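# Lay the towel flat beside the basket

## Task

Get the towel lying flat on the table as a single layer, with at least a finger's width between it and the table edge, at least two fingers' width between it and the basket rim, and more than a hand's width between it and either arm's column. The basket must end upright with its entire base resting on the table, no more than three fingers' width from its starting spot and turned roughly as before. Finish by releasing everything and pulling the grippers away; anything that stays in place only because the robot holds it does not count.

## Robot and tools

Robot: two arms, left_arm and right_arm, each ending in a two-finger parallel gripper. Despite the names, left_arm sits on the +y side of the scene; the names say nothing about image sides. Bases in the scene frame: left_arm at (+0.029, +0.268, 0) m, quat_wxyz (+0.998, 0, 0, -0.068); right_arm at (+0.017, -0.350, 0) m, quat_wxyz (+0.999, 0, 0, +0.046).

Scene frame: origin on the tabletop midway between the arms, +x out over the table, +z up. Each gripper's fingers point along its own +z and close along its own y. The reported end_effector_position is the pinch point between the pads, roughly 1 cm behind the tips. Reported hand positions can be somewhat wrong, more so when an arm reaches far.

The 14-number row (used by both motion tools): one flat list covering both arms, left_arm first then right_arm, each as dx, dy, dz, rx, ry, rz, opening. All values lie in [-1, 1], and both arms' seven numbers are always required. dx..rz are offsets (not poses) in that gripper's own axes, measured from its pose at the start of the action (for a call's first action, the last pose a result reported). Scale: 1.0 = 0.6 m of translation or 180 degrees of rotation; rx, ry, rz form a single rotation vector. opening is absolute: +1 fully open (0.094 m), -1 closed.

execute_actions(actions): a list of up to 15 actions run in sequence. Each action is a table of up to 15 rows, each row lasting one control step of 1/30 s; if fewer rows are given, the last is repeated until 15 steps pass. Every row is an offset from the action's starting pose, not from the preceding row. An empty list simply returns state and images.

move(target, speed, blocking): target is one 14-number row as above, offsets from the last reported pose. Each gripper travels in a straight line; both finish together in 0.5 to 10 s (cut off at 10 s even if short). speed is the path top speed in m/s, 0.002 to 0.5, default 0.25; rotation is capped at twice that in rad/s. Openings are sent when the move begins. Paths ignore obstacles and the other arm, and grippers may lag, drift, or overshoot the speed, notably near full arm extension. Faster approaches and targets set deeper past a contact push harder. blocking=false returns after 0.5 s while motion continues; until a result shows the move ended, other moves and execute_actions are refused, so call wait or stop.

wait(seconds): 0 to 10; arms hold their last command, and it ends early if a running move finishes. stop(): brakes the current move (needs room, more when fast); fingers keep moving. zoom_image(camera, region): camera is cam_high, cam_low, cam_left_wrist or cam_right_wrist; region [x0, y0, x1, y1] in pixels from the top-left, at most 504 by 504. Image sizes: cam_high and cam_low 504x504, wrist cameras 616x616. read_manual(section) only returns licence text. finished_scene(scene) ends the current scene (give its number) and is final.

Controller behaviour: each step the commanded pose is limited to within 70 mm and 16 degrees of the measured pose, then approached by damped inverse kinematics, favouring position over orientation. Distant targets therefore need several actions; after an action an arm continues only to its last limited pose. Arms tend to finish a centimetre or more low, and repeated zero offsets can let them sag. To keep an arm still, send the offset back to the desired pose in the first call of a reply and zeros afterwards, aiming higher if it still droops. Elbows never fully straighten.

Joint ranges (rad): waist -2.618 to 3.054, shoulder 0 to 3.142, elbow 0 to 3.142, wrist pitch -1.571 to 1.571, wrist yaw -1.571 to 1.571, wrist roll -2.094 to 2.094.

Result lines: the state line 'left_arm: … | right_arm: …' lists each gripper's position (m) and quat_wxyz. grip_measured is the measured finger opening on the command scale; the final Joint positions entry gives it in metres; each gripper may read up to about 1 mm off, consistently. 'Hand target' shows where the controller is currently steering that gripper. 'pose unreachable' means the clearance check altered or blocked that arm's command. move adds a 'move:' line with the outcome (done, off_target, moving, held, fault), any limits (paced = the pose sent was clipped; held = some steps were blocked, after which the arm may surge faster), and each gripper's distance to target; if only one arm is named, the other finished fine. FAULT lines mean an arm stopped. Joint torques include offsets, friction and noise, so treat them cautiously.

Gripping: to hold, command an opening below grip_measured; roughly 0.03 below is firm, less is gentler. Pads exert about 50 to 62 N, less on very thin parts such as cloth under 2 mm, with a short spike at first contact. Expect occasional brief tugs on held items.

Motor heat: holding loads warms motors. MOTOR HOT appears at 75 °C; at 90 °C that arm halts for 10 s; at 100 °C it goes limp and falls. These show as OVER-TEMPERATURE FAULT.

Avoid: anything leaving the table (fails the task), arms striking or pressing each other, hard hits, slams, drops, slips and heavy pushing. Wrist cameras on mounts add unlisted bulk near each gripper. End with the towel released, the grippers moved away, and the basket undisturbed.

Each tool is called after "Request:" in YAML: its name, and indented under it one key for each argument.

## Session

Request:
execute_actions:
  actions: []

Scene clock: 0.00 s.
left_arm: end_effector_position=(+0.2389, +0.0443, +0.1833) grip_measured=+1.000 end_effector_quat_wxyz=(+0.046, +0.766, +0.635, -0.087) | right_arm: end_effector_position=(+0.4039, -0.6049, +0.1810) grip_measured=+1.000 end_effector_quat_wxyz=(-0.018, -0.159, +0.908, -0.387)
Joint positions: left_arm=[-0.578  1.656  1.601 -1.453  0.186  1.038  0.094] | right_arm=[-0.427  1.922  1.695 -0.916  0.693 -0.838  0.094]
Joint velocities: left_arm=[ 0.002 -0.027  0.002  0.007 -0.022  0.037  0.   ] | right_arm=[ 0.002  0.002  0.022  0.037  0.022 -0.037  0.   ]
Joint torques (N m, as the arm reports them, + toward a larger angle): no reading
Hand target (left_arm): +0.237, +0.044, +0.184; +0.044, +0.766, +0.635, -0.090
Hand target (right_arm): +0.405, -0.606, +0.193; -0.006, -0.150, +0.906, -0.397

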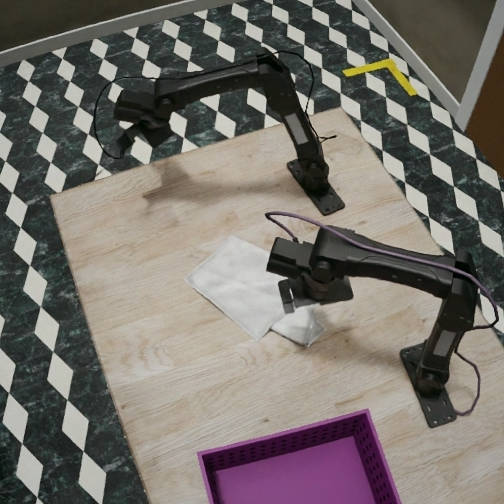

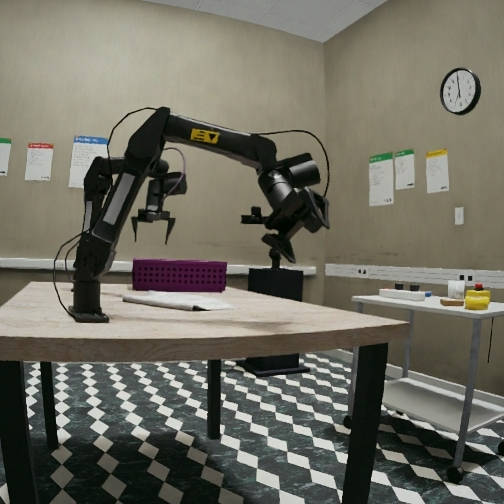

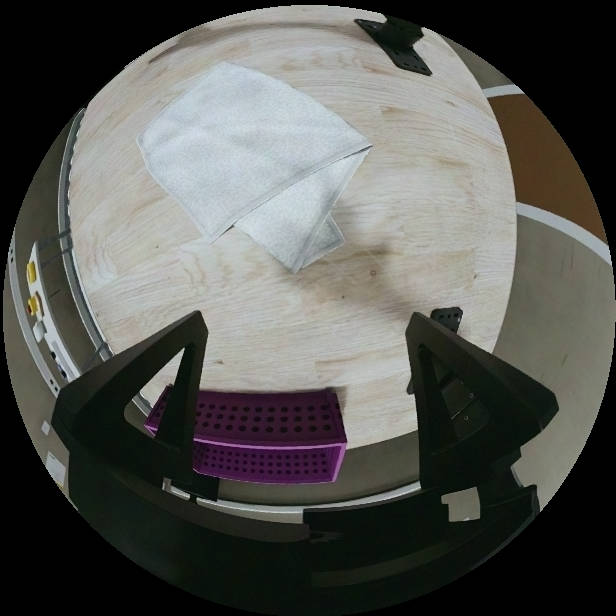

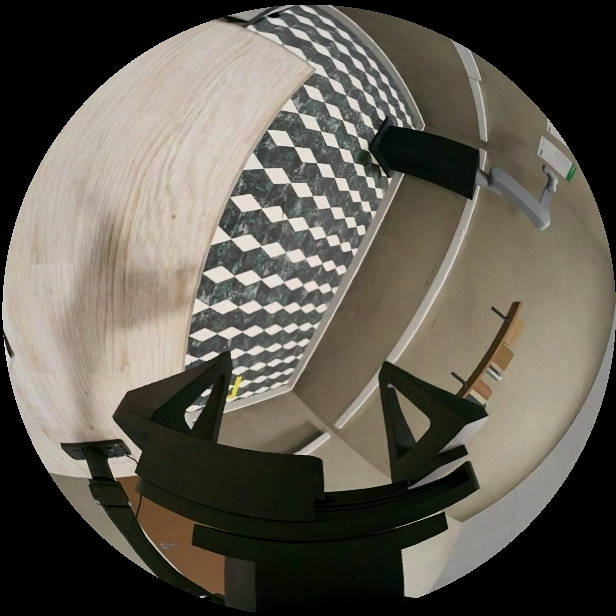

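Request:
zoom_image:
  camera: "cam_left_wrist"
  region: [110, 40, 410, 300]

Request:
zoom_image:
  camera: "cam_high"
  region: [160, 210, 360, 370]

Region (110, 40, 410, 300) of cam_left_wrist's 616x616 image, scaled by 1.680, with more detail than that image has; it fills the top 437 rows of this view, and the rest is white.

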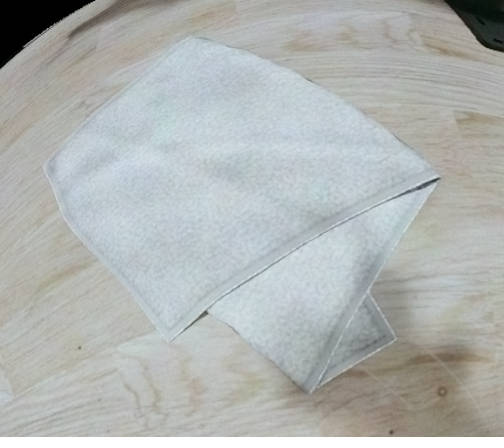

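Region (160, 210, 360, 370) of cam_high's 504x504 image, scaled by 2.520, with more detail than that image has; it fills the top 403 rows of this view, and the rest is white.

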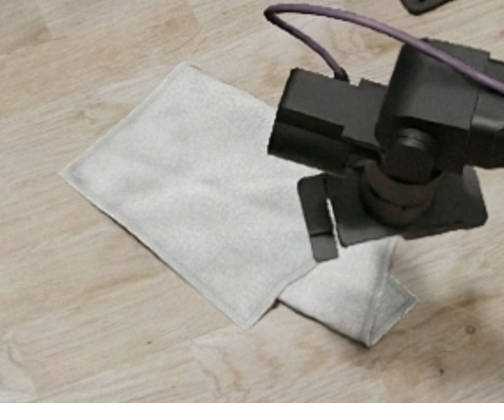

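Request:
move:
  target: [0.375,-0.247,-0.19,0,0,0,1, -0.013,0.222,-0.391,-0.181,-0.198,-0.368,1]
  speed: 0.3

Scene clock: 55.97 s.
left_arm: end_effector_position=(+0.1450, +0.3116, +0.2599) grip_measured=+1.000 end_effector_quat_wxyz=(+0.109, +0.714, +0.637, +0.268) | right_arm: end_effector_position=(+0.3592, -0.3565, +0.2441) grip_measured=+1.000 end_effector_quat_wxyz=(+0.073, -0.698, +0.707, -0.083)
Joint positions: left_arm=[ 0.506  0.674  1.249 -1.56   0.016  2.051  0.094] | right_arm=[-0.105  1.719  1.916 -1.546  0.013 -1.573  0.094]
Joint velocities: left_arm=[-0.017 -0.012  0.007  0.022  0.081  0.081  0.   ] | right_arm=[ 0.007  0.002  0.012 -0.066 -0.022  0.007  0.   ]
Joint torques (N m, as the arm reports them, + toward a larger angle): left_arm=[0.65 1.2  4.53 1.17 0.08 0.07] | right_arm=[ 0.62 -8.55  5.38  0.47 -0.12 -0.06]
Hand target (left_arm): +0.140, +0.310, +0.255; +0.106, +0.718, +0.637, +0.261
Hand target (right_arm): +0.351, -0.351, +0.252; -0.083, +0.703, -0.702, +0.083
Off the commanded pose (left_arm): 0.004 m, 42 deg; orientation clipped at the last step of the last action.
Off the commanded pose (right_arm): 0.013 m, 13 deg.
joint sent to its limit (left arm) — the command would take joint 4 (wrist pitch) past its lower limit, so that joint was sent only as far as its limit.
joint sent to its limit (right arm) — the command would take joint 4 (wrist pitch) past its lower limit, so that joint was sent only as far as its limit.
move: off_target (left_arm, right_arm); limits=paced

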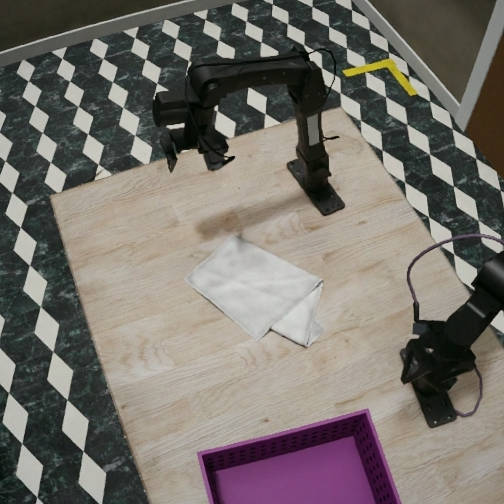

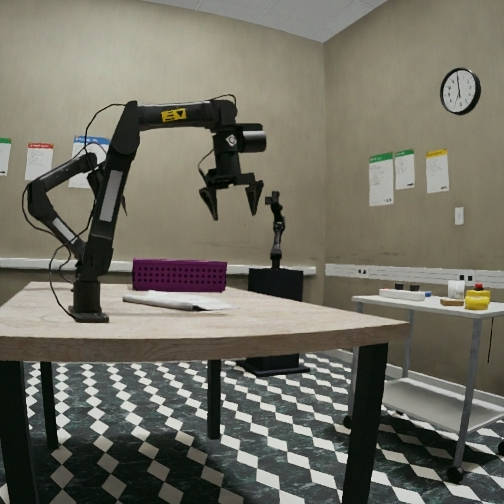

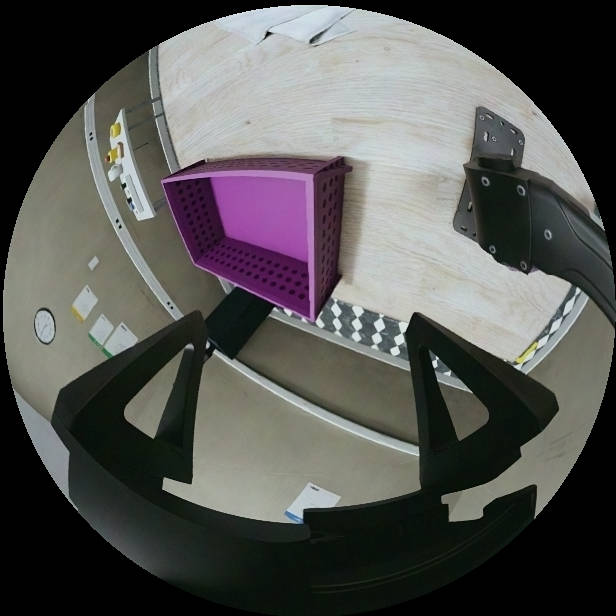

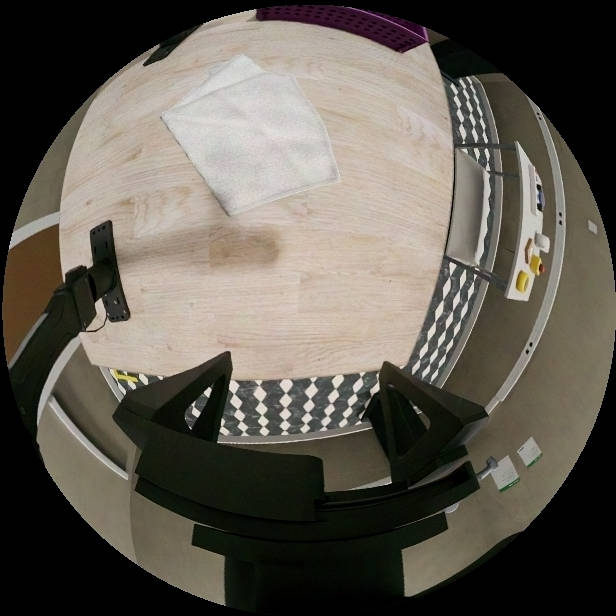

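Request:
zoom_image:
  camera: "cam_high"
  region: [170, 220, 340, 360]

Region (170, 220, 340, 360) of cam_high's 504x504 image, scaled by 2.965, with more detail than that image has; it fills the top 415 rows of this view, and the rest is white.

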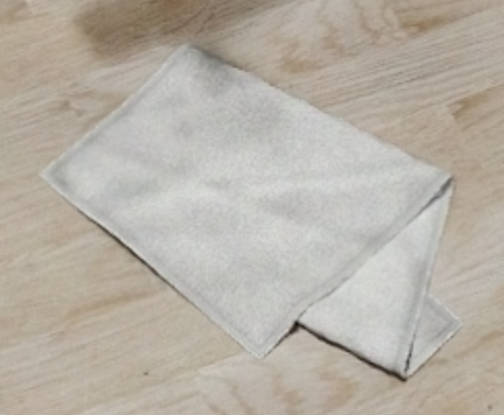

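Request:
move:
  target: [0,0,0,0,0,0,1, -0.597,0.031,0.18,-0.065,0.035,0.344,0.0]
  speed: 0.3

Scene clock: 109.47 s.
left_arm: end_effector_position=(+0.1461, +0.3120, +0.2607) grip_measured=+1.000 end_effector_quat_wxyz=(+0.109, +0.715, +0.635, +0.270) | right_arm: end_effector_position=(+0.3672, -0.0020, +0.1224) grip_measured=+0.003 end_effector_quat_wxyz=(+0.052, -0.238, +0.969, +0.033)
Joint positions: left_arm=[ 0.506  0.674  1.249 -1.554  0.016  2.056  0.094] | right_arm=[ 0.689  2.467  2.573 -1.553 -0.002  0.299  0.047]
Joint velocities: left_arm=[-0.022 -0.002  0.012  0.007  0.066 -0.051  0.   ] | right_arm=[-0.012 -0.012 -0.007  0.037 -0.037  0.007  0.   ]
Joint torques (N m, as the arm reports them, + toward a larger angle): left_arm=[ 0.02  2.45  5.83  1.29  0.01 -0.05] | right_arm=[ -0.01 -11.68   8.88   0.36  -0.11   0.07]
Hand target (left_arm): +0.145, +0.312, +0.260; +0.109, +0.714, +0.637, +0.267
Hand target (right_arm): +0.369, +0.001, +0.133; +0.063, -0.233, +0.969, +0.045
Off the commanded pose (left_arm): 0.001 m, 0 deg.
Off the commanded pose (right_arm): 0.008 m, 7 deg.
joint sent to its limit (right arm) — the command would take joint 4 (wrist pitch) past its lower limit, so that joint was sent only as far as its limit.
move: off_target (right_arm)

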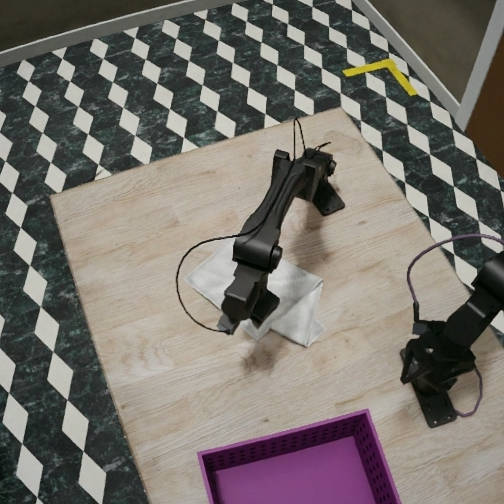

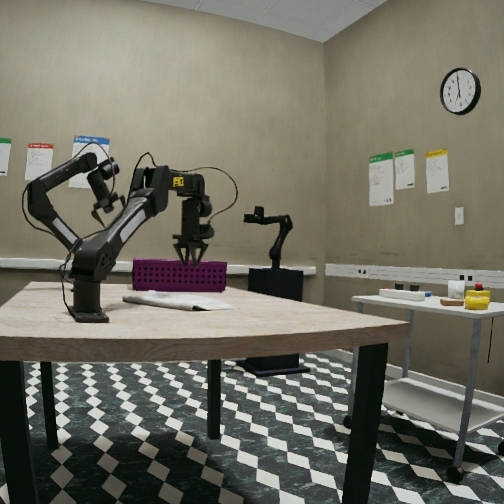

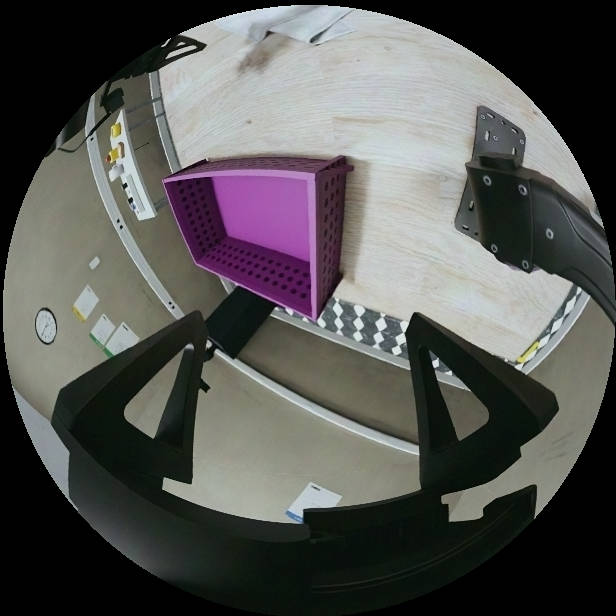

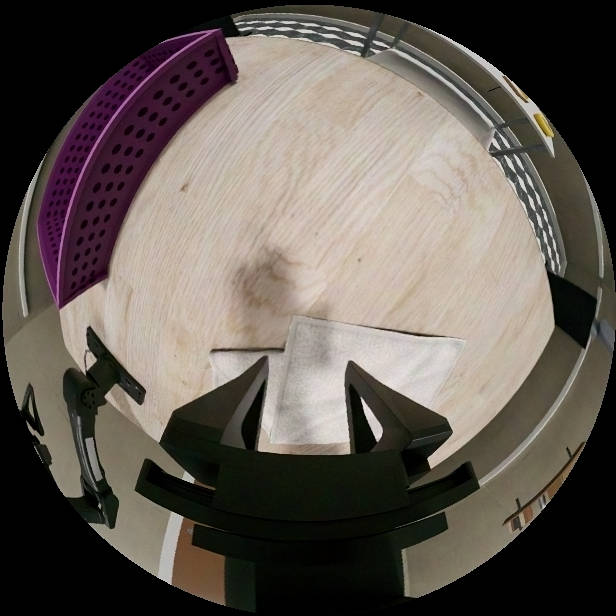

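Request:
move:
  target: [0,0,0,0,0,0,1, 0.055,0.004,0.111,0.012,0.037,0,0.0]
  speed: 0.15

Scene clock: 123.63 s.
left_arm: end_effector_position=(+0.1472, +0.3125, +0.2614) grip_measured=+1.000 end_effector_quat_wxyz=(+0.110, +0.715, +0.634, +0.273) | right_arm: end_effector_position=(+0.3404, -0.0161, +0.0342) grip_measured=+0.003 end_effector_quat_wxyz=(-0.023, -0.238, +0.971, -0.012)
Joint positions: left_arm=[ 0.506  0.674  1.249 -1.549  0.016  2.056  0.094] | right_arm=[ 0.708  2.465  2.218 -1.375 -0.003  0.319  0.047]
Joint velocities: left_arm=[-0.002  0.007  0.002 -0.037  0.081  0.007  0.   ] | right_arm=[-0.007 -0.002 -0.022  0.007  0.066  0.022 -0.   ]
Joint torques (N m, as the arm reports them, + toward a larger angle): left_arm=[-0.02  2.49  5.85  1.28 -0.02  0.03] | right_arm=[  0.63 -14.61   5.65   0.17   0.02   0.03]
Hand target (left_arm): +0.146, +0.312, +0.261; +0.109, +0.715, +0.635, +0.270
Hand target (right_arm): +0.342, -0.010, +0.052; -0.000, -0.239, +0.971, +0.001
Off the commanded pose (left_arm): 0.001 m, 0 deg.
Off the commanded pose (right_arm): 0.020 m, 3 deg.
move: off_target (right_arm)

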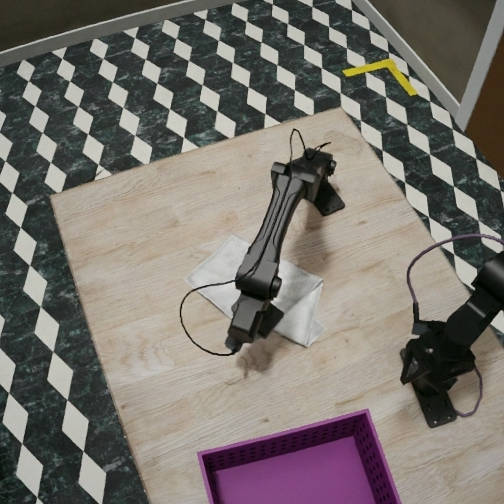

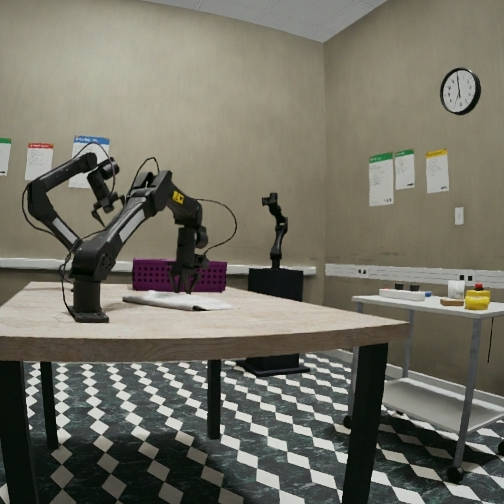

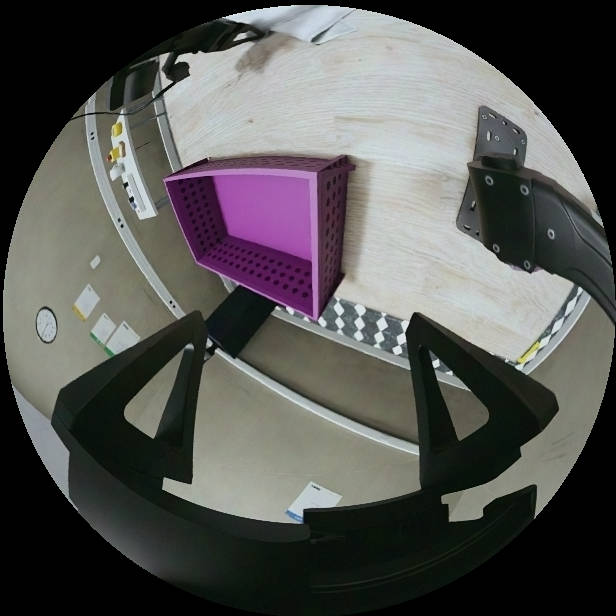

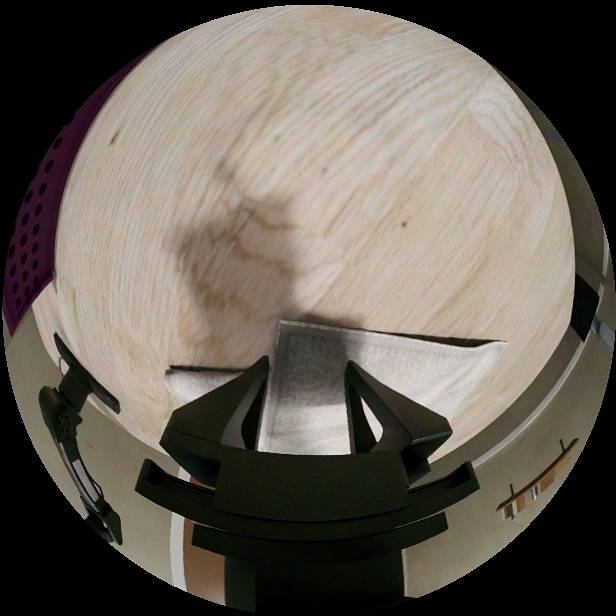

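Request:
move:
  target: [0,0,0,0,0,0,1, 0.0,0.0,0.03,0,0.01,0,0.0]
  speed: 0.05

Scene clock: 129.27 s.
left_arm: end_effector_position=(+0.1482, +0.3129, +0.2622) grip_measured=+1.000 end_effector_quat_wxyz=(+0.111, +0.714, +0.634, +0.275) | right_arm: end_effector_position=(+0.3390, -0.0176, +0.0208) grip_measured=+0.002 end_effector_quat_wxyz=(-0.034, -0.237, +0.971, -0.020)
Joint positions: left_arm=[ 0.506  0.674  1.249 -1.543  0.016  2.056  0.094] | right_arm=[ 0.708  2.495  2.218 -1.373 -0.003  0.319  0.047]
Joint velocities: left_arm=[-0.027  0.032 -0.007  0.022 -0.037  0.007  0.   ] | right_arm=[ 0.007 -0.002 -0.007 -0.037  0.022  0.007 -0.001]
Joint torques (N m, as the arm reports them, + toward a larger angle): left_arm=[-0.07  2.51  5.88  1.31  0.01  0.04] | right_arm=[ -0.26 -10.92   6.19   0.14  -0.08  -0.05]
Hand target (left_arm): +0.147, +0.312, +0.261; +0.110, +0.715, +0.634, +0.273
Hand target (right_arm): +0.340, -0.017, +0.016; -0.038, -0.237, +0.971, -0.016
Off the commanded pose (left_arm): 0.001 m, 0 deg.
Off the commanded pose (right_arm): 0.005 m, 1 deg.
move: done

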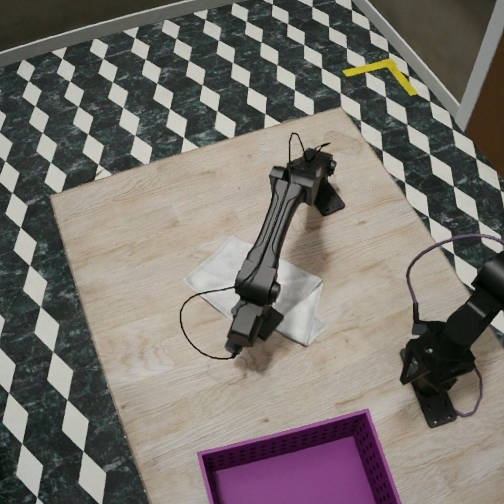

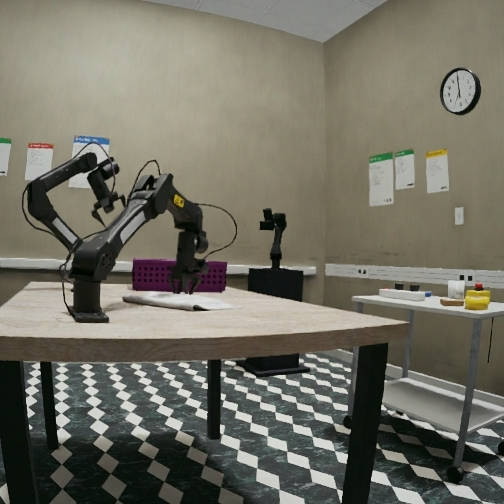

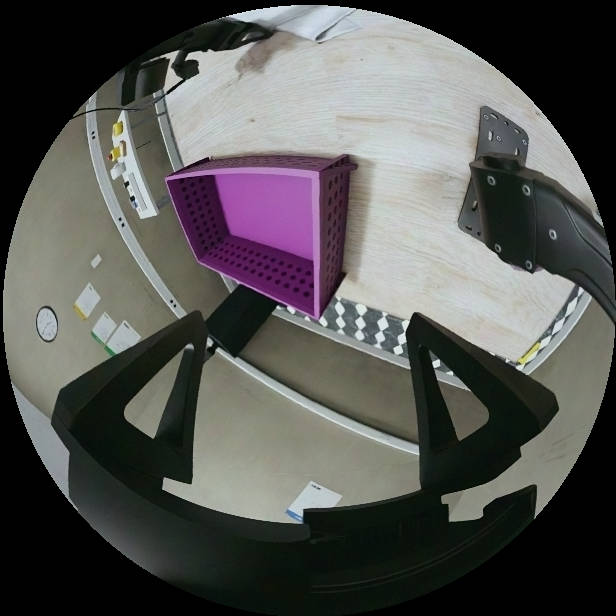

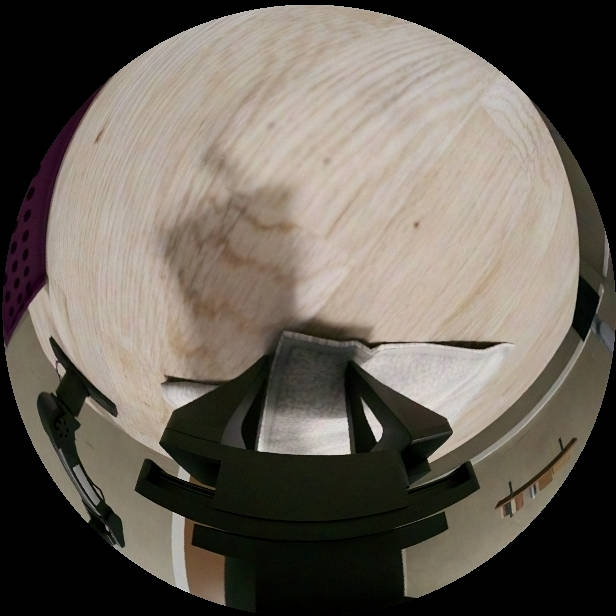

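Request:
execute_actions:
  actions:
    - [[0,0,0,0,0,0,1, 0,0,0.006,0,0,0,-0.5]]
    - [[0,0,0,0,0,0,1, 0,0,0.006,0,0,0,-1]]

Scene clock: 131.83 s.
left_arm: end_effector_position=(+0.1502, +0.3137, +0.2637) grip_measured=+1.000 end_effector_quat_wxyz=(+0.113, +0.713, +0.633, +0.280) | right_arm: end_effector_position=(+0.3399, -0.0187, +0.0208) grip_measured=-0.937 end_effector_quat_wxyz=(-0.032, -0.237, +0.971, -0.023)
Joint positions: left_arm=[ 0.506  0.674  1.249 -1.533  0.016  2.056  0.094] | right_arm=[ 0.708  2.495  2.218 -1.373  0.005  0.319  0.003]
Joint velocities: left_arm=[-0.007 -0.017 -0.002  0.007 -0.081  0.007  0.   ] | right_arm=[ 0.007 -0.012 -0.037 -0.007  0.037 -0.007 -0.   ]
Joint torques (N m, as the arm reports them, + toward a larger angle): left_arm=[0.09 2.49 5.94 1.31 0.03 0.  ] | right_arm=[  0.02 -11.67   4.72   0.2   -0.03   0.  ]
Hand target (left_arm): +0.149, +0.313, +0.263; +0.112, +0.714, +0.633, +0.278
Hand target (right_arm): +0.339, -0.019, +0.017; -0.033, -0.237, +0.971, -0.022
Off the commanded pose (left_arm): 0.001 m, 0 deg.
Off the commanded pose (right_arm): 0.004 m, 0 deg.

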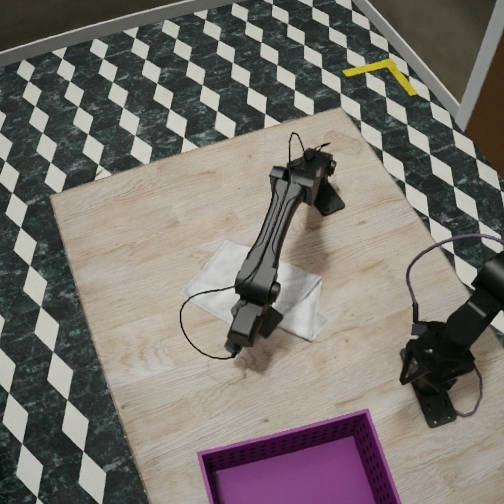

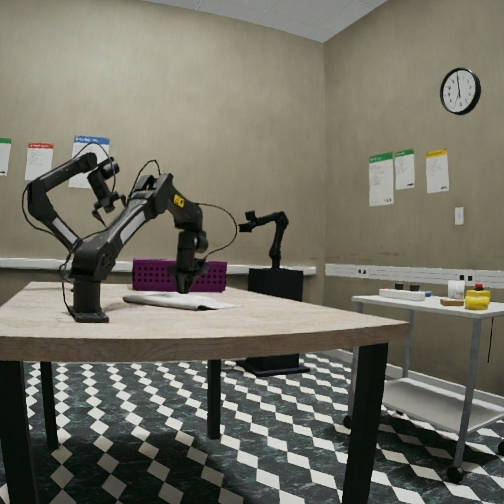

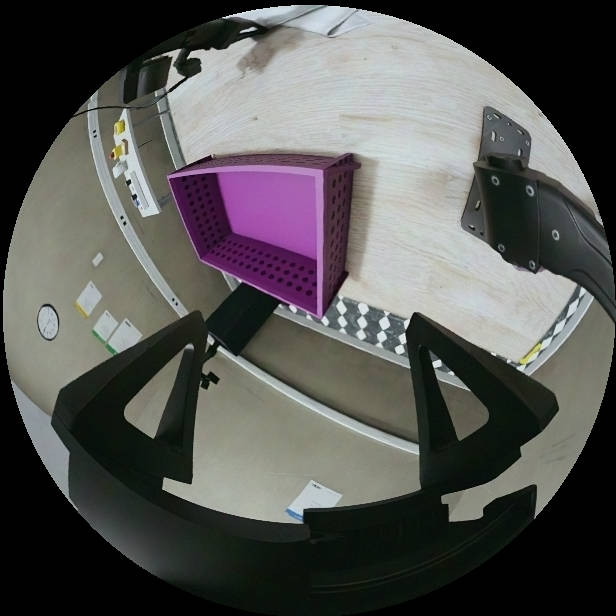

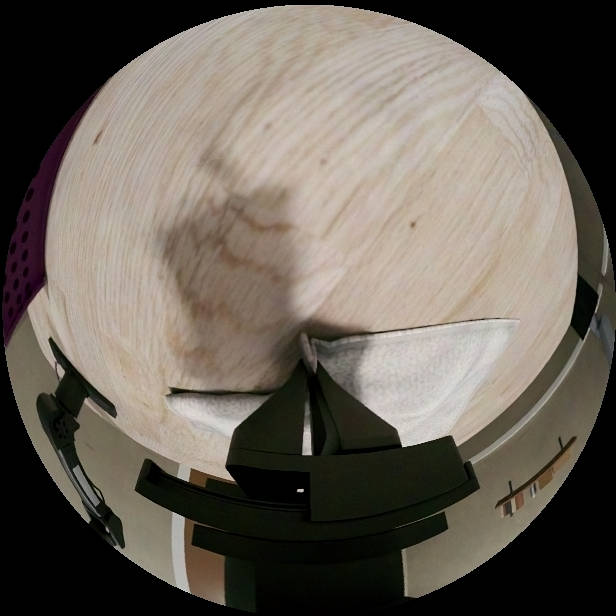

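Request:
move:
  target: [-0.414,0.1065,0.19,0.148,-0.131,0.162,0.0, 0.085,-0.127,-0.222,0,0,0,-1]
  speed: 0.15

Scene clock: 151.27 s.
left_arm: end_effector_position=(+0.2562, +0.0925, +0.1383) grip_measured=+0.002 end_effector_quat_wxyz=(-0.009, +0.892, +0.451, +0.010) | right_arm: end_effector_position=(+0.3380, -0.0937, +0.1474) grip_measured=-0.937 end_effector_quat_wxyz=(+0.004, -0.239, +0.971, -0.002)
Joint positions: left_arm=[-0.542  1.639  1.417 -1.358 -0.025  1.528  0.047] | right_arm=[ 0.584  2.148  2.132 -1.55   0.008  0.193  0.003]
Joint velocities: left_arm=[-0.007  0.007  0.002 -0.022 -0.007  0.022  0.001] | right_arm=[ 0.007 -0.017 -0.012 -0.125 -0.066 -0.007  0.001]
Joint torques (N m, as the arm reports them, + toward a larger angle): left_arm=[-0.49 -7.51  9.81  0.23  0.16  0.12] | right_arm=[ -0.67 -12.22   5.47   0.14   0.09  -0.14]
Hand target (left_arm): +0.258, +0.084, +0.144; +0.004, +0.897, +0.443, +0.005
Hand target (right_arm): +0.338, -0.101, +0.159; +0.015, -0.237, +0.971, -0.003
Off the commanded pose (left_arm): 0.008 m, 2 deg.
Off the commanded pose (right_arm): 0.015 m, 5 deg.
joint sent to its limit (right arm) — the command would take joint 4 (wrist pitch) past its lower limit, so that joint was sent only as far as its limit.
move: off_target (right_arm)

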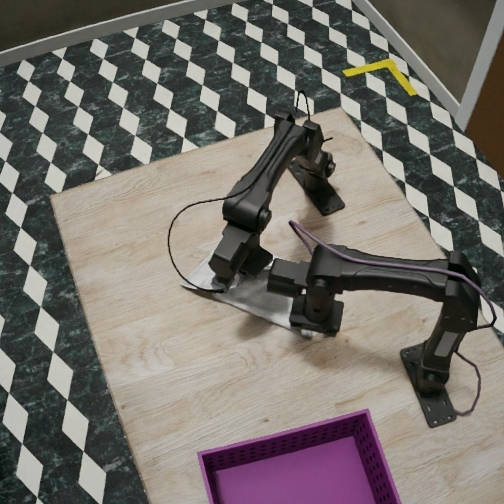

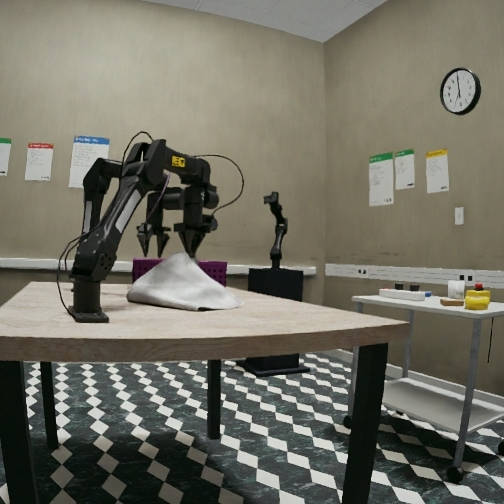

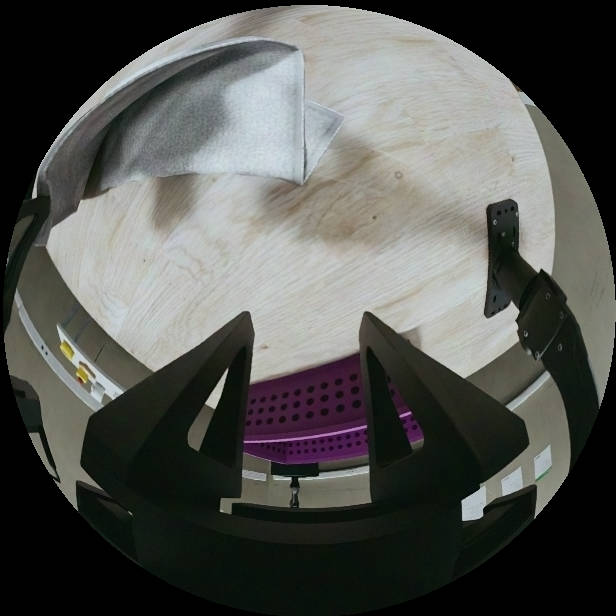

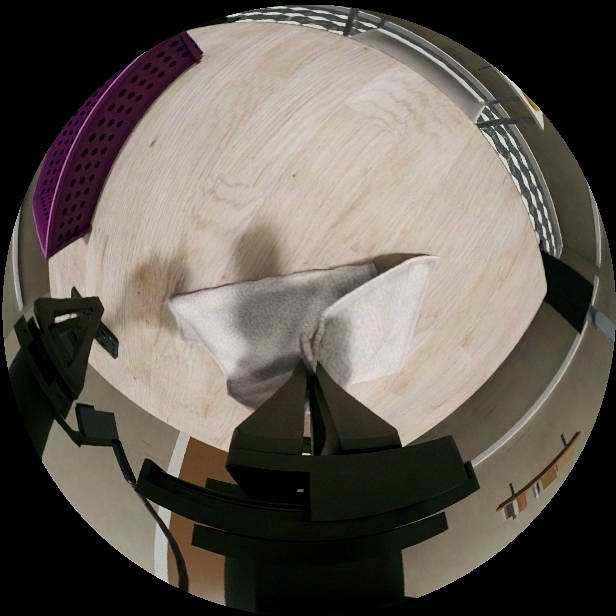

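Request:
zoom_image:
  camera: "cam_left_wrist"
  region: [30, 20, 390, 260]

Region (30, 20, 390, 260) of cam_left_wrist's 616x616 image, scaled by 1.400, with more detail than that image has.

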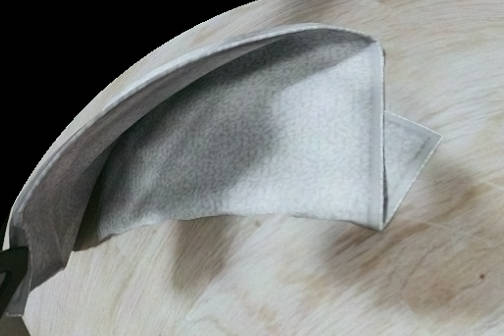

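Request:
move:
  target: [-0.1735,-0.015,0.055,0,0,-0.835,-0.2, 0,0,-0.02,0,0,0,-1]
  speed: 0.3

Scene clock: 193.80 s.
left_arm: end_effector_position=(+0.1947, +0.0089, +0.1159) grip_measured=-0.198 end_effector_quat_wxyz=(+0.015, -0.205, +0.979, -0.008) | right_arm: end_effector_position=(+0.3380, -0.0937, +0.1474) grip_measured=-0.937 end_effector_quat_wxyz=(+0.004, -0.240, +0.971, -0.002)
Joint positions: left_arm=[-0.884  1.685  1.379 -1.238 -0.024 -1.432  0.038] | right_arm=[ 0.584  2.148  2.132 -1.55   0.008  0.192  0.003]
Joint velocities: left_arm=[ 0.002 -0.002 -0.007  0.022  0.066 -0.022  0.001] | right_arm=[-0.002 -0.017  0.007  0.022 -0.051 -0.037 -0.001]
Joint torques (N m, as the arm reports them, + toward a larger angle): left_arm=[-0.51 -7.59  4.33  0.37 -0.03 -0.08] | right_arm=[  0.01 -11.08   7.28   0.14   0.01   0.  ]
Hand target (left_arm): +0.189, +0.014, +0.104; +0.008, -0.207, +0.978, +0.010
Hand target (right_arm): +0.338, -0.094, +0.159; +0.016, -0.239, +0.971, +0.003
Off the commanded pose (left_arm): 0.016 m, 2 deg.
Off the commanded pose (right_arm): 0.012 m, 0 deg.
joint sent to its limit (right arm) — the command would take joint 4 (wrist pitch) past its lower limit, so that joint was sent only as far as its limit.
move: off_target (left_arm, right_arm)

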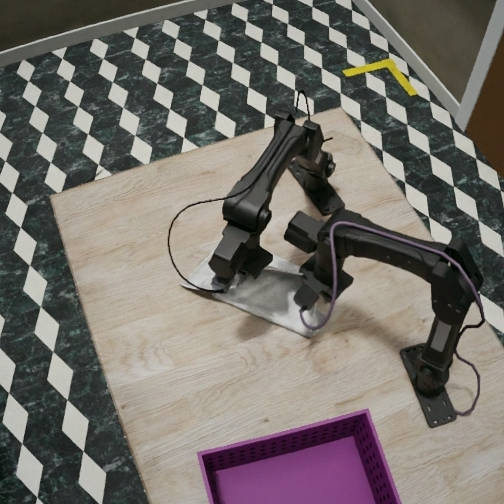

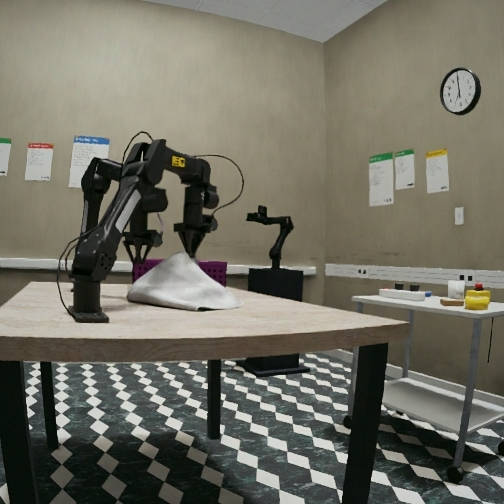

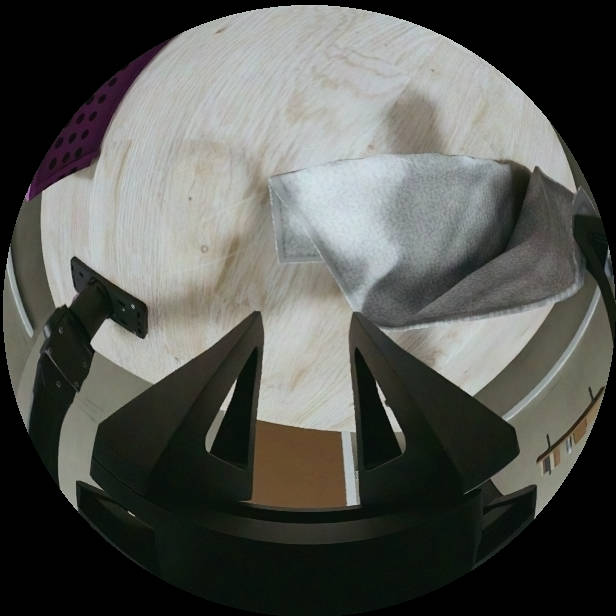

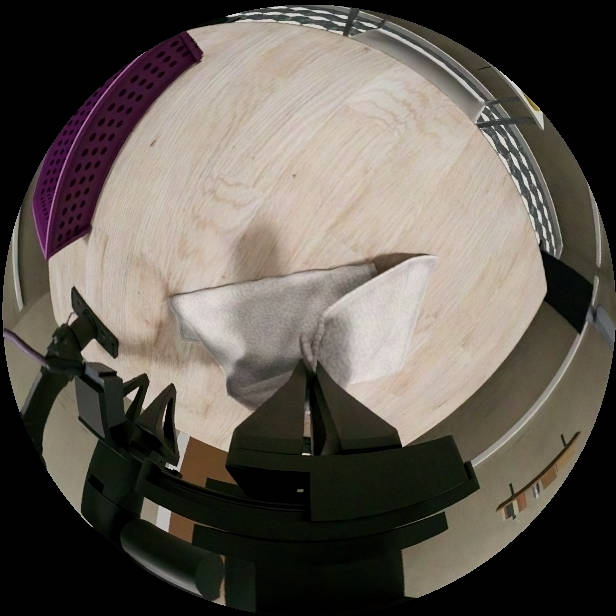

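Request:
move:
  target: [-0.025,0.028,0.125,0,0,0,-0.36, 0,0,-0.02,0,0,0,-1]
  speed: 0.15

Scene clock: 201.13 s.
left_arm: end_effector_position=(+0.2057, +0.0223, +0.0492) grip_measured=-0.358 end_effector_quat_wxyz=(+0.021, -0.207, +0.978, -0.020) | right_arm: end_effector_position=(+0.3380, -0.0937, +0.1474) grip_measured=-0.937 end_effector_quat_wxyz=(+0.004, -0.240, +0.971, -0.002)
Joint positions: left_arm=[-0.829  1.692  1.115 -0.94  -0.024 -1.381  0.03 ] | right_arm=[ 0.584  2.148  2.132 -1.55   0.008  0.192  0.003]
Joint velocities: left_arm=[-0.017  0.002 -0.007  0.081  0.022 -0.037 -0.001] | right_arm=[-0.007 -0.007 -0.017  0.051 -0.022 -0.007  0.002]
Joint torques (N m, as the arm reports them, + toward a larger angle): left_arm=[ 0.62 -7.61  4.81  0.43  0.03  0.13] | right_arm=[  0.02 -11.09   7.28   0.14   0.01   0.  ]
Hand target (left_arm): +0.203, +0.029, +0.041; +0.015, -0.205, +0.979, -0.008
Hand target (right_arm): +0.338, -0.094, +0.159; +0.016, -0.240, +0.971, +0.003
Off the commanded pose (left_arm): 0.011 m, 2 deg.
Off the commanded pose (right_arm): 0.012 m, 0 deg.
joint sent to its limit (right arm) — the command would take joint 4 (wrist pitch) past its lower limit, so that joint was sent only as far as its limit.
move: off_target (left_arm, right_arm)

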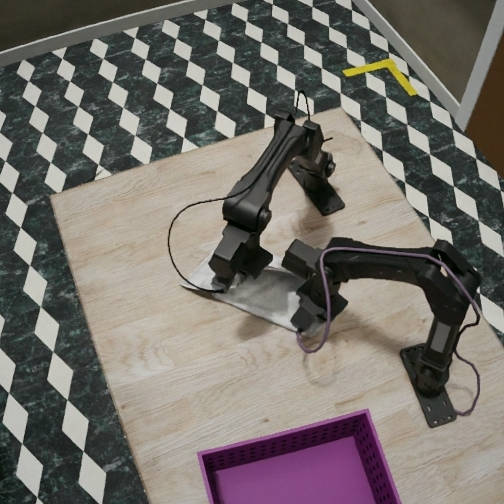

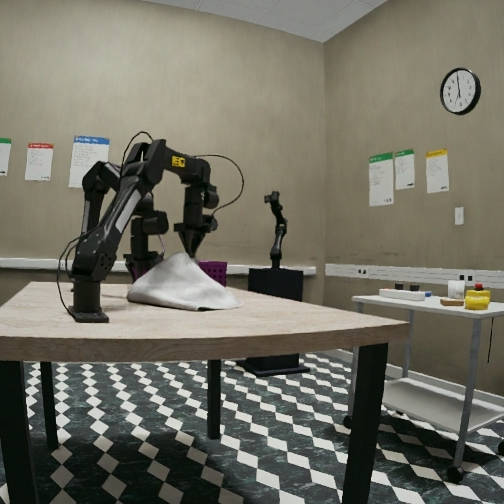

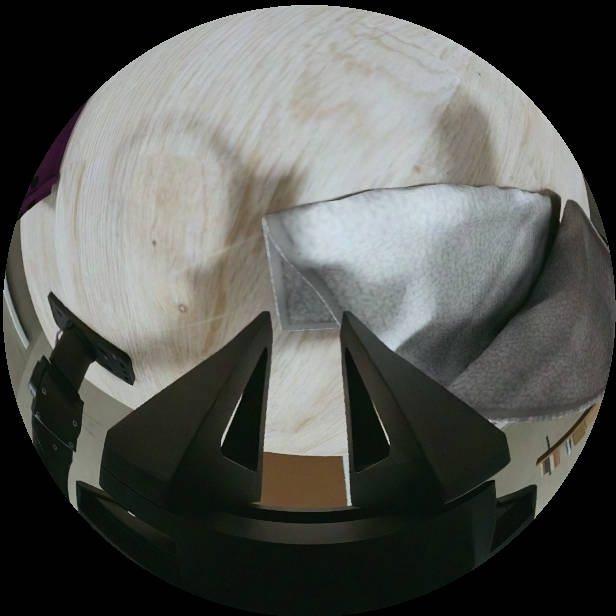

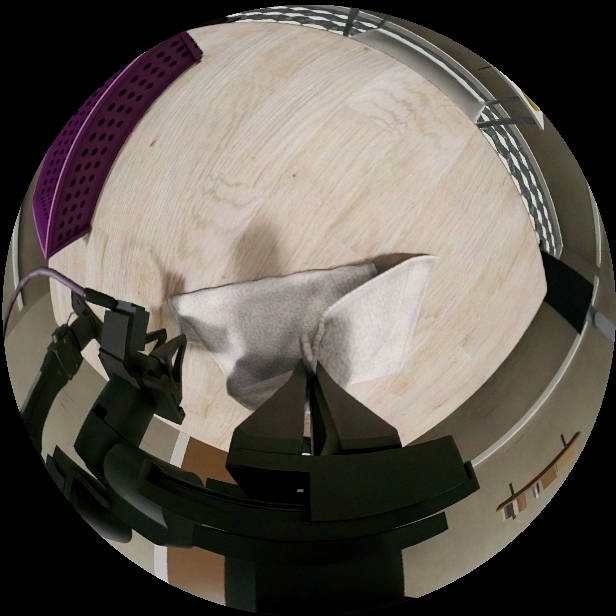

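Request:
move:
  target: [0.025,0.012,0.045,0,0,0,-0.36, 0,0,-0.02,0,0,0,-1]
  speed: 0.06

Scene clock: 209.53 s.
left_arm: end_effector_position=(+0.1962, +0.0154, +0.0311) grip_measured=-0.358 end_effector_quat_wxyz=(+0.026, -0.206, +0.978, -0.035) | right_arm: end_effector_position=(+0.3380, -0.0937, +0.1474) grip_measured=-0.937 end_effector_quat_wxyz=(+0.004, -0.240, +0.971, -0.002)
Joint positions: left_arm=[-0.868  1.692  1.036 -0.83  -0.024 -1.417  0.03 ] | right_arm=[ 0.584  2.148  2.132 -1.55   0.008  0.192  0.003]
Joint velocities: left_arm=[ 0.002 -0.007 -0.002  0.066  0.022 -0.007  0.   ] | right_arm=[ 0.002 -0.007  0.007 -0.022  0.022 -0.022  0.   ]
Joint torques (N m, as the arm reports them, + toward a larger angle): left_arm=[-0.51 -7.32  4.54  0.46 -0.02 -0.1 ] | right_arm=[  0.01 -11.1    7.28   0.14   0.01  -0.01]
Hand target (left_arm): +0.190, +0.022, +0.022; +0.021, -0.207, +0.978, -0.020
Hand target (right_arm): +0.338, -0.094, +0.159; +0.016, -0.240, +0.971, +0.003
Off the commanded pose (left_arm): 0.013 m, 2 deg.
Off the commanded pose (right_arm): 0.012 m, 0 deg.
joint sent to its limit (right arm) — the command would take joint 4 (wrist pitch) past its lower limit, so that joint was sent only as far as its limit.
move: off_target (left_arm, right_arm)

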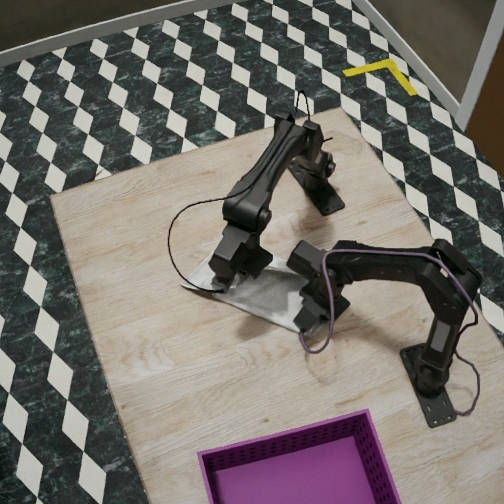

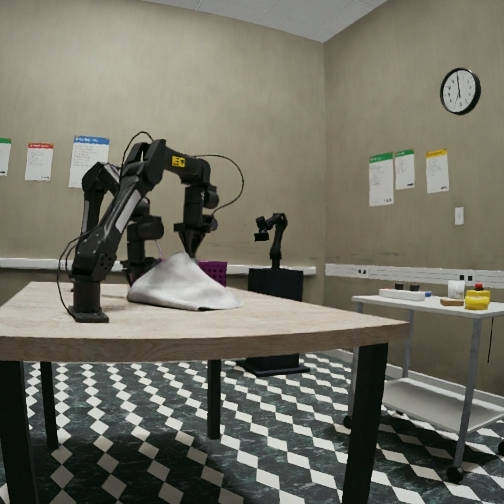

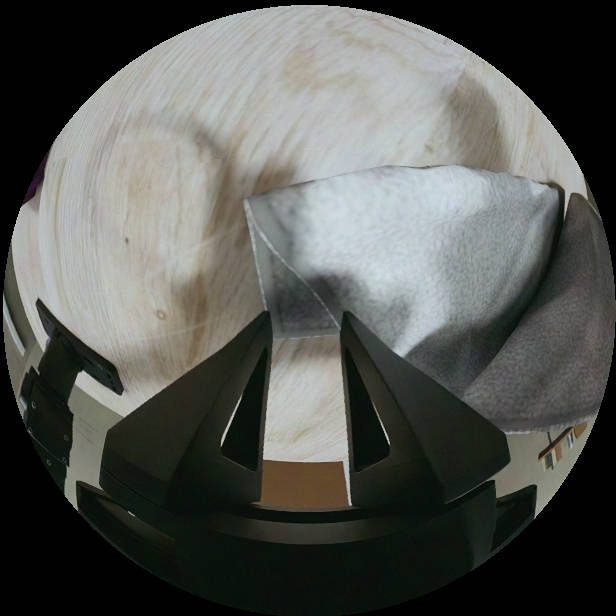

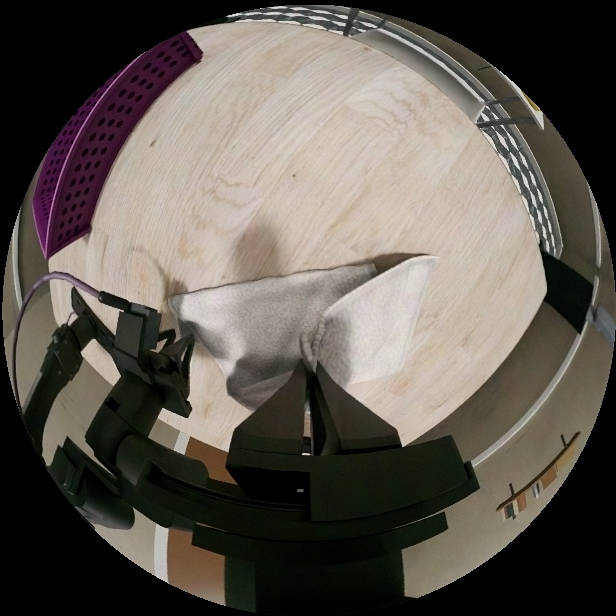

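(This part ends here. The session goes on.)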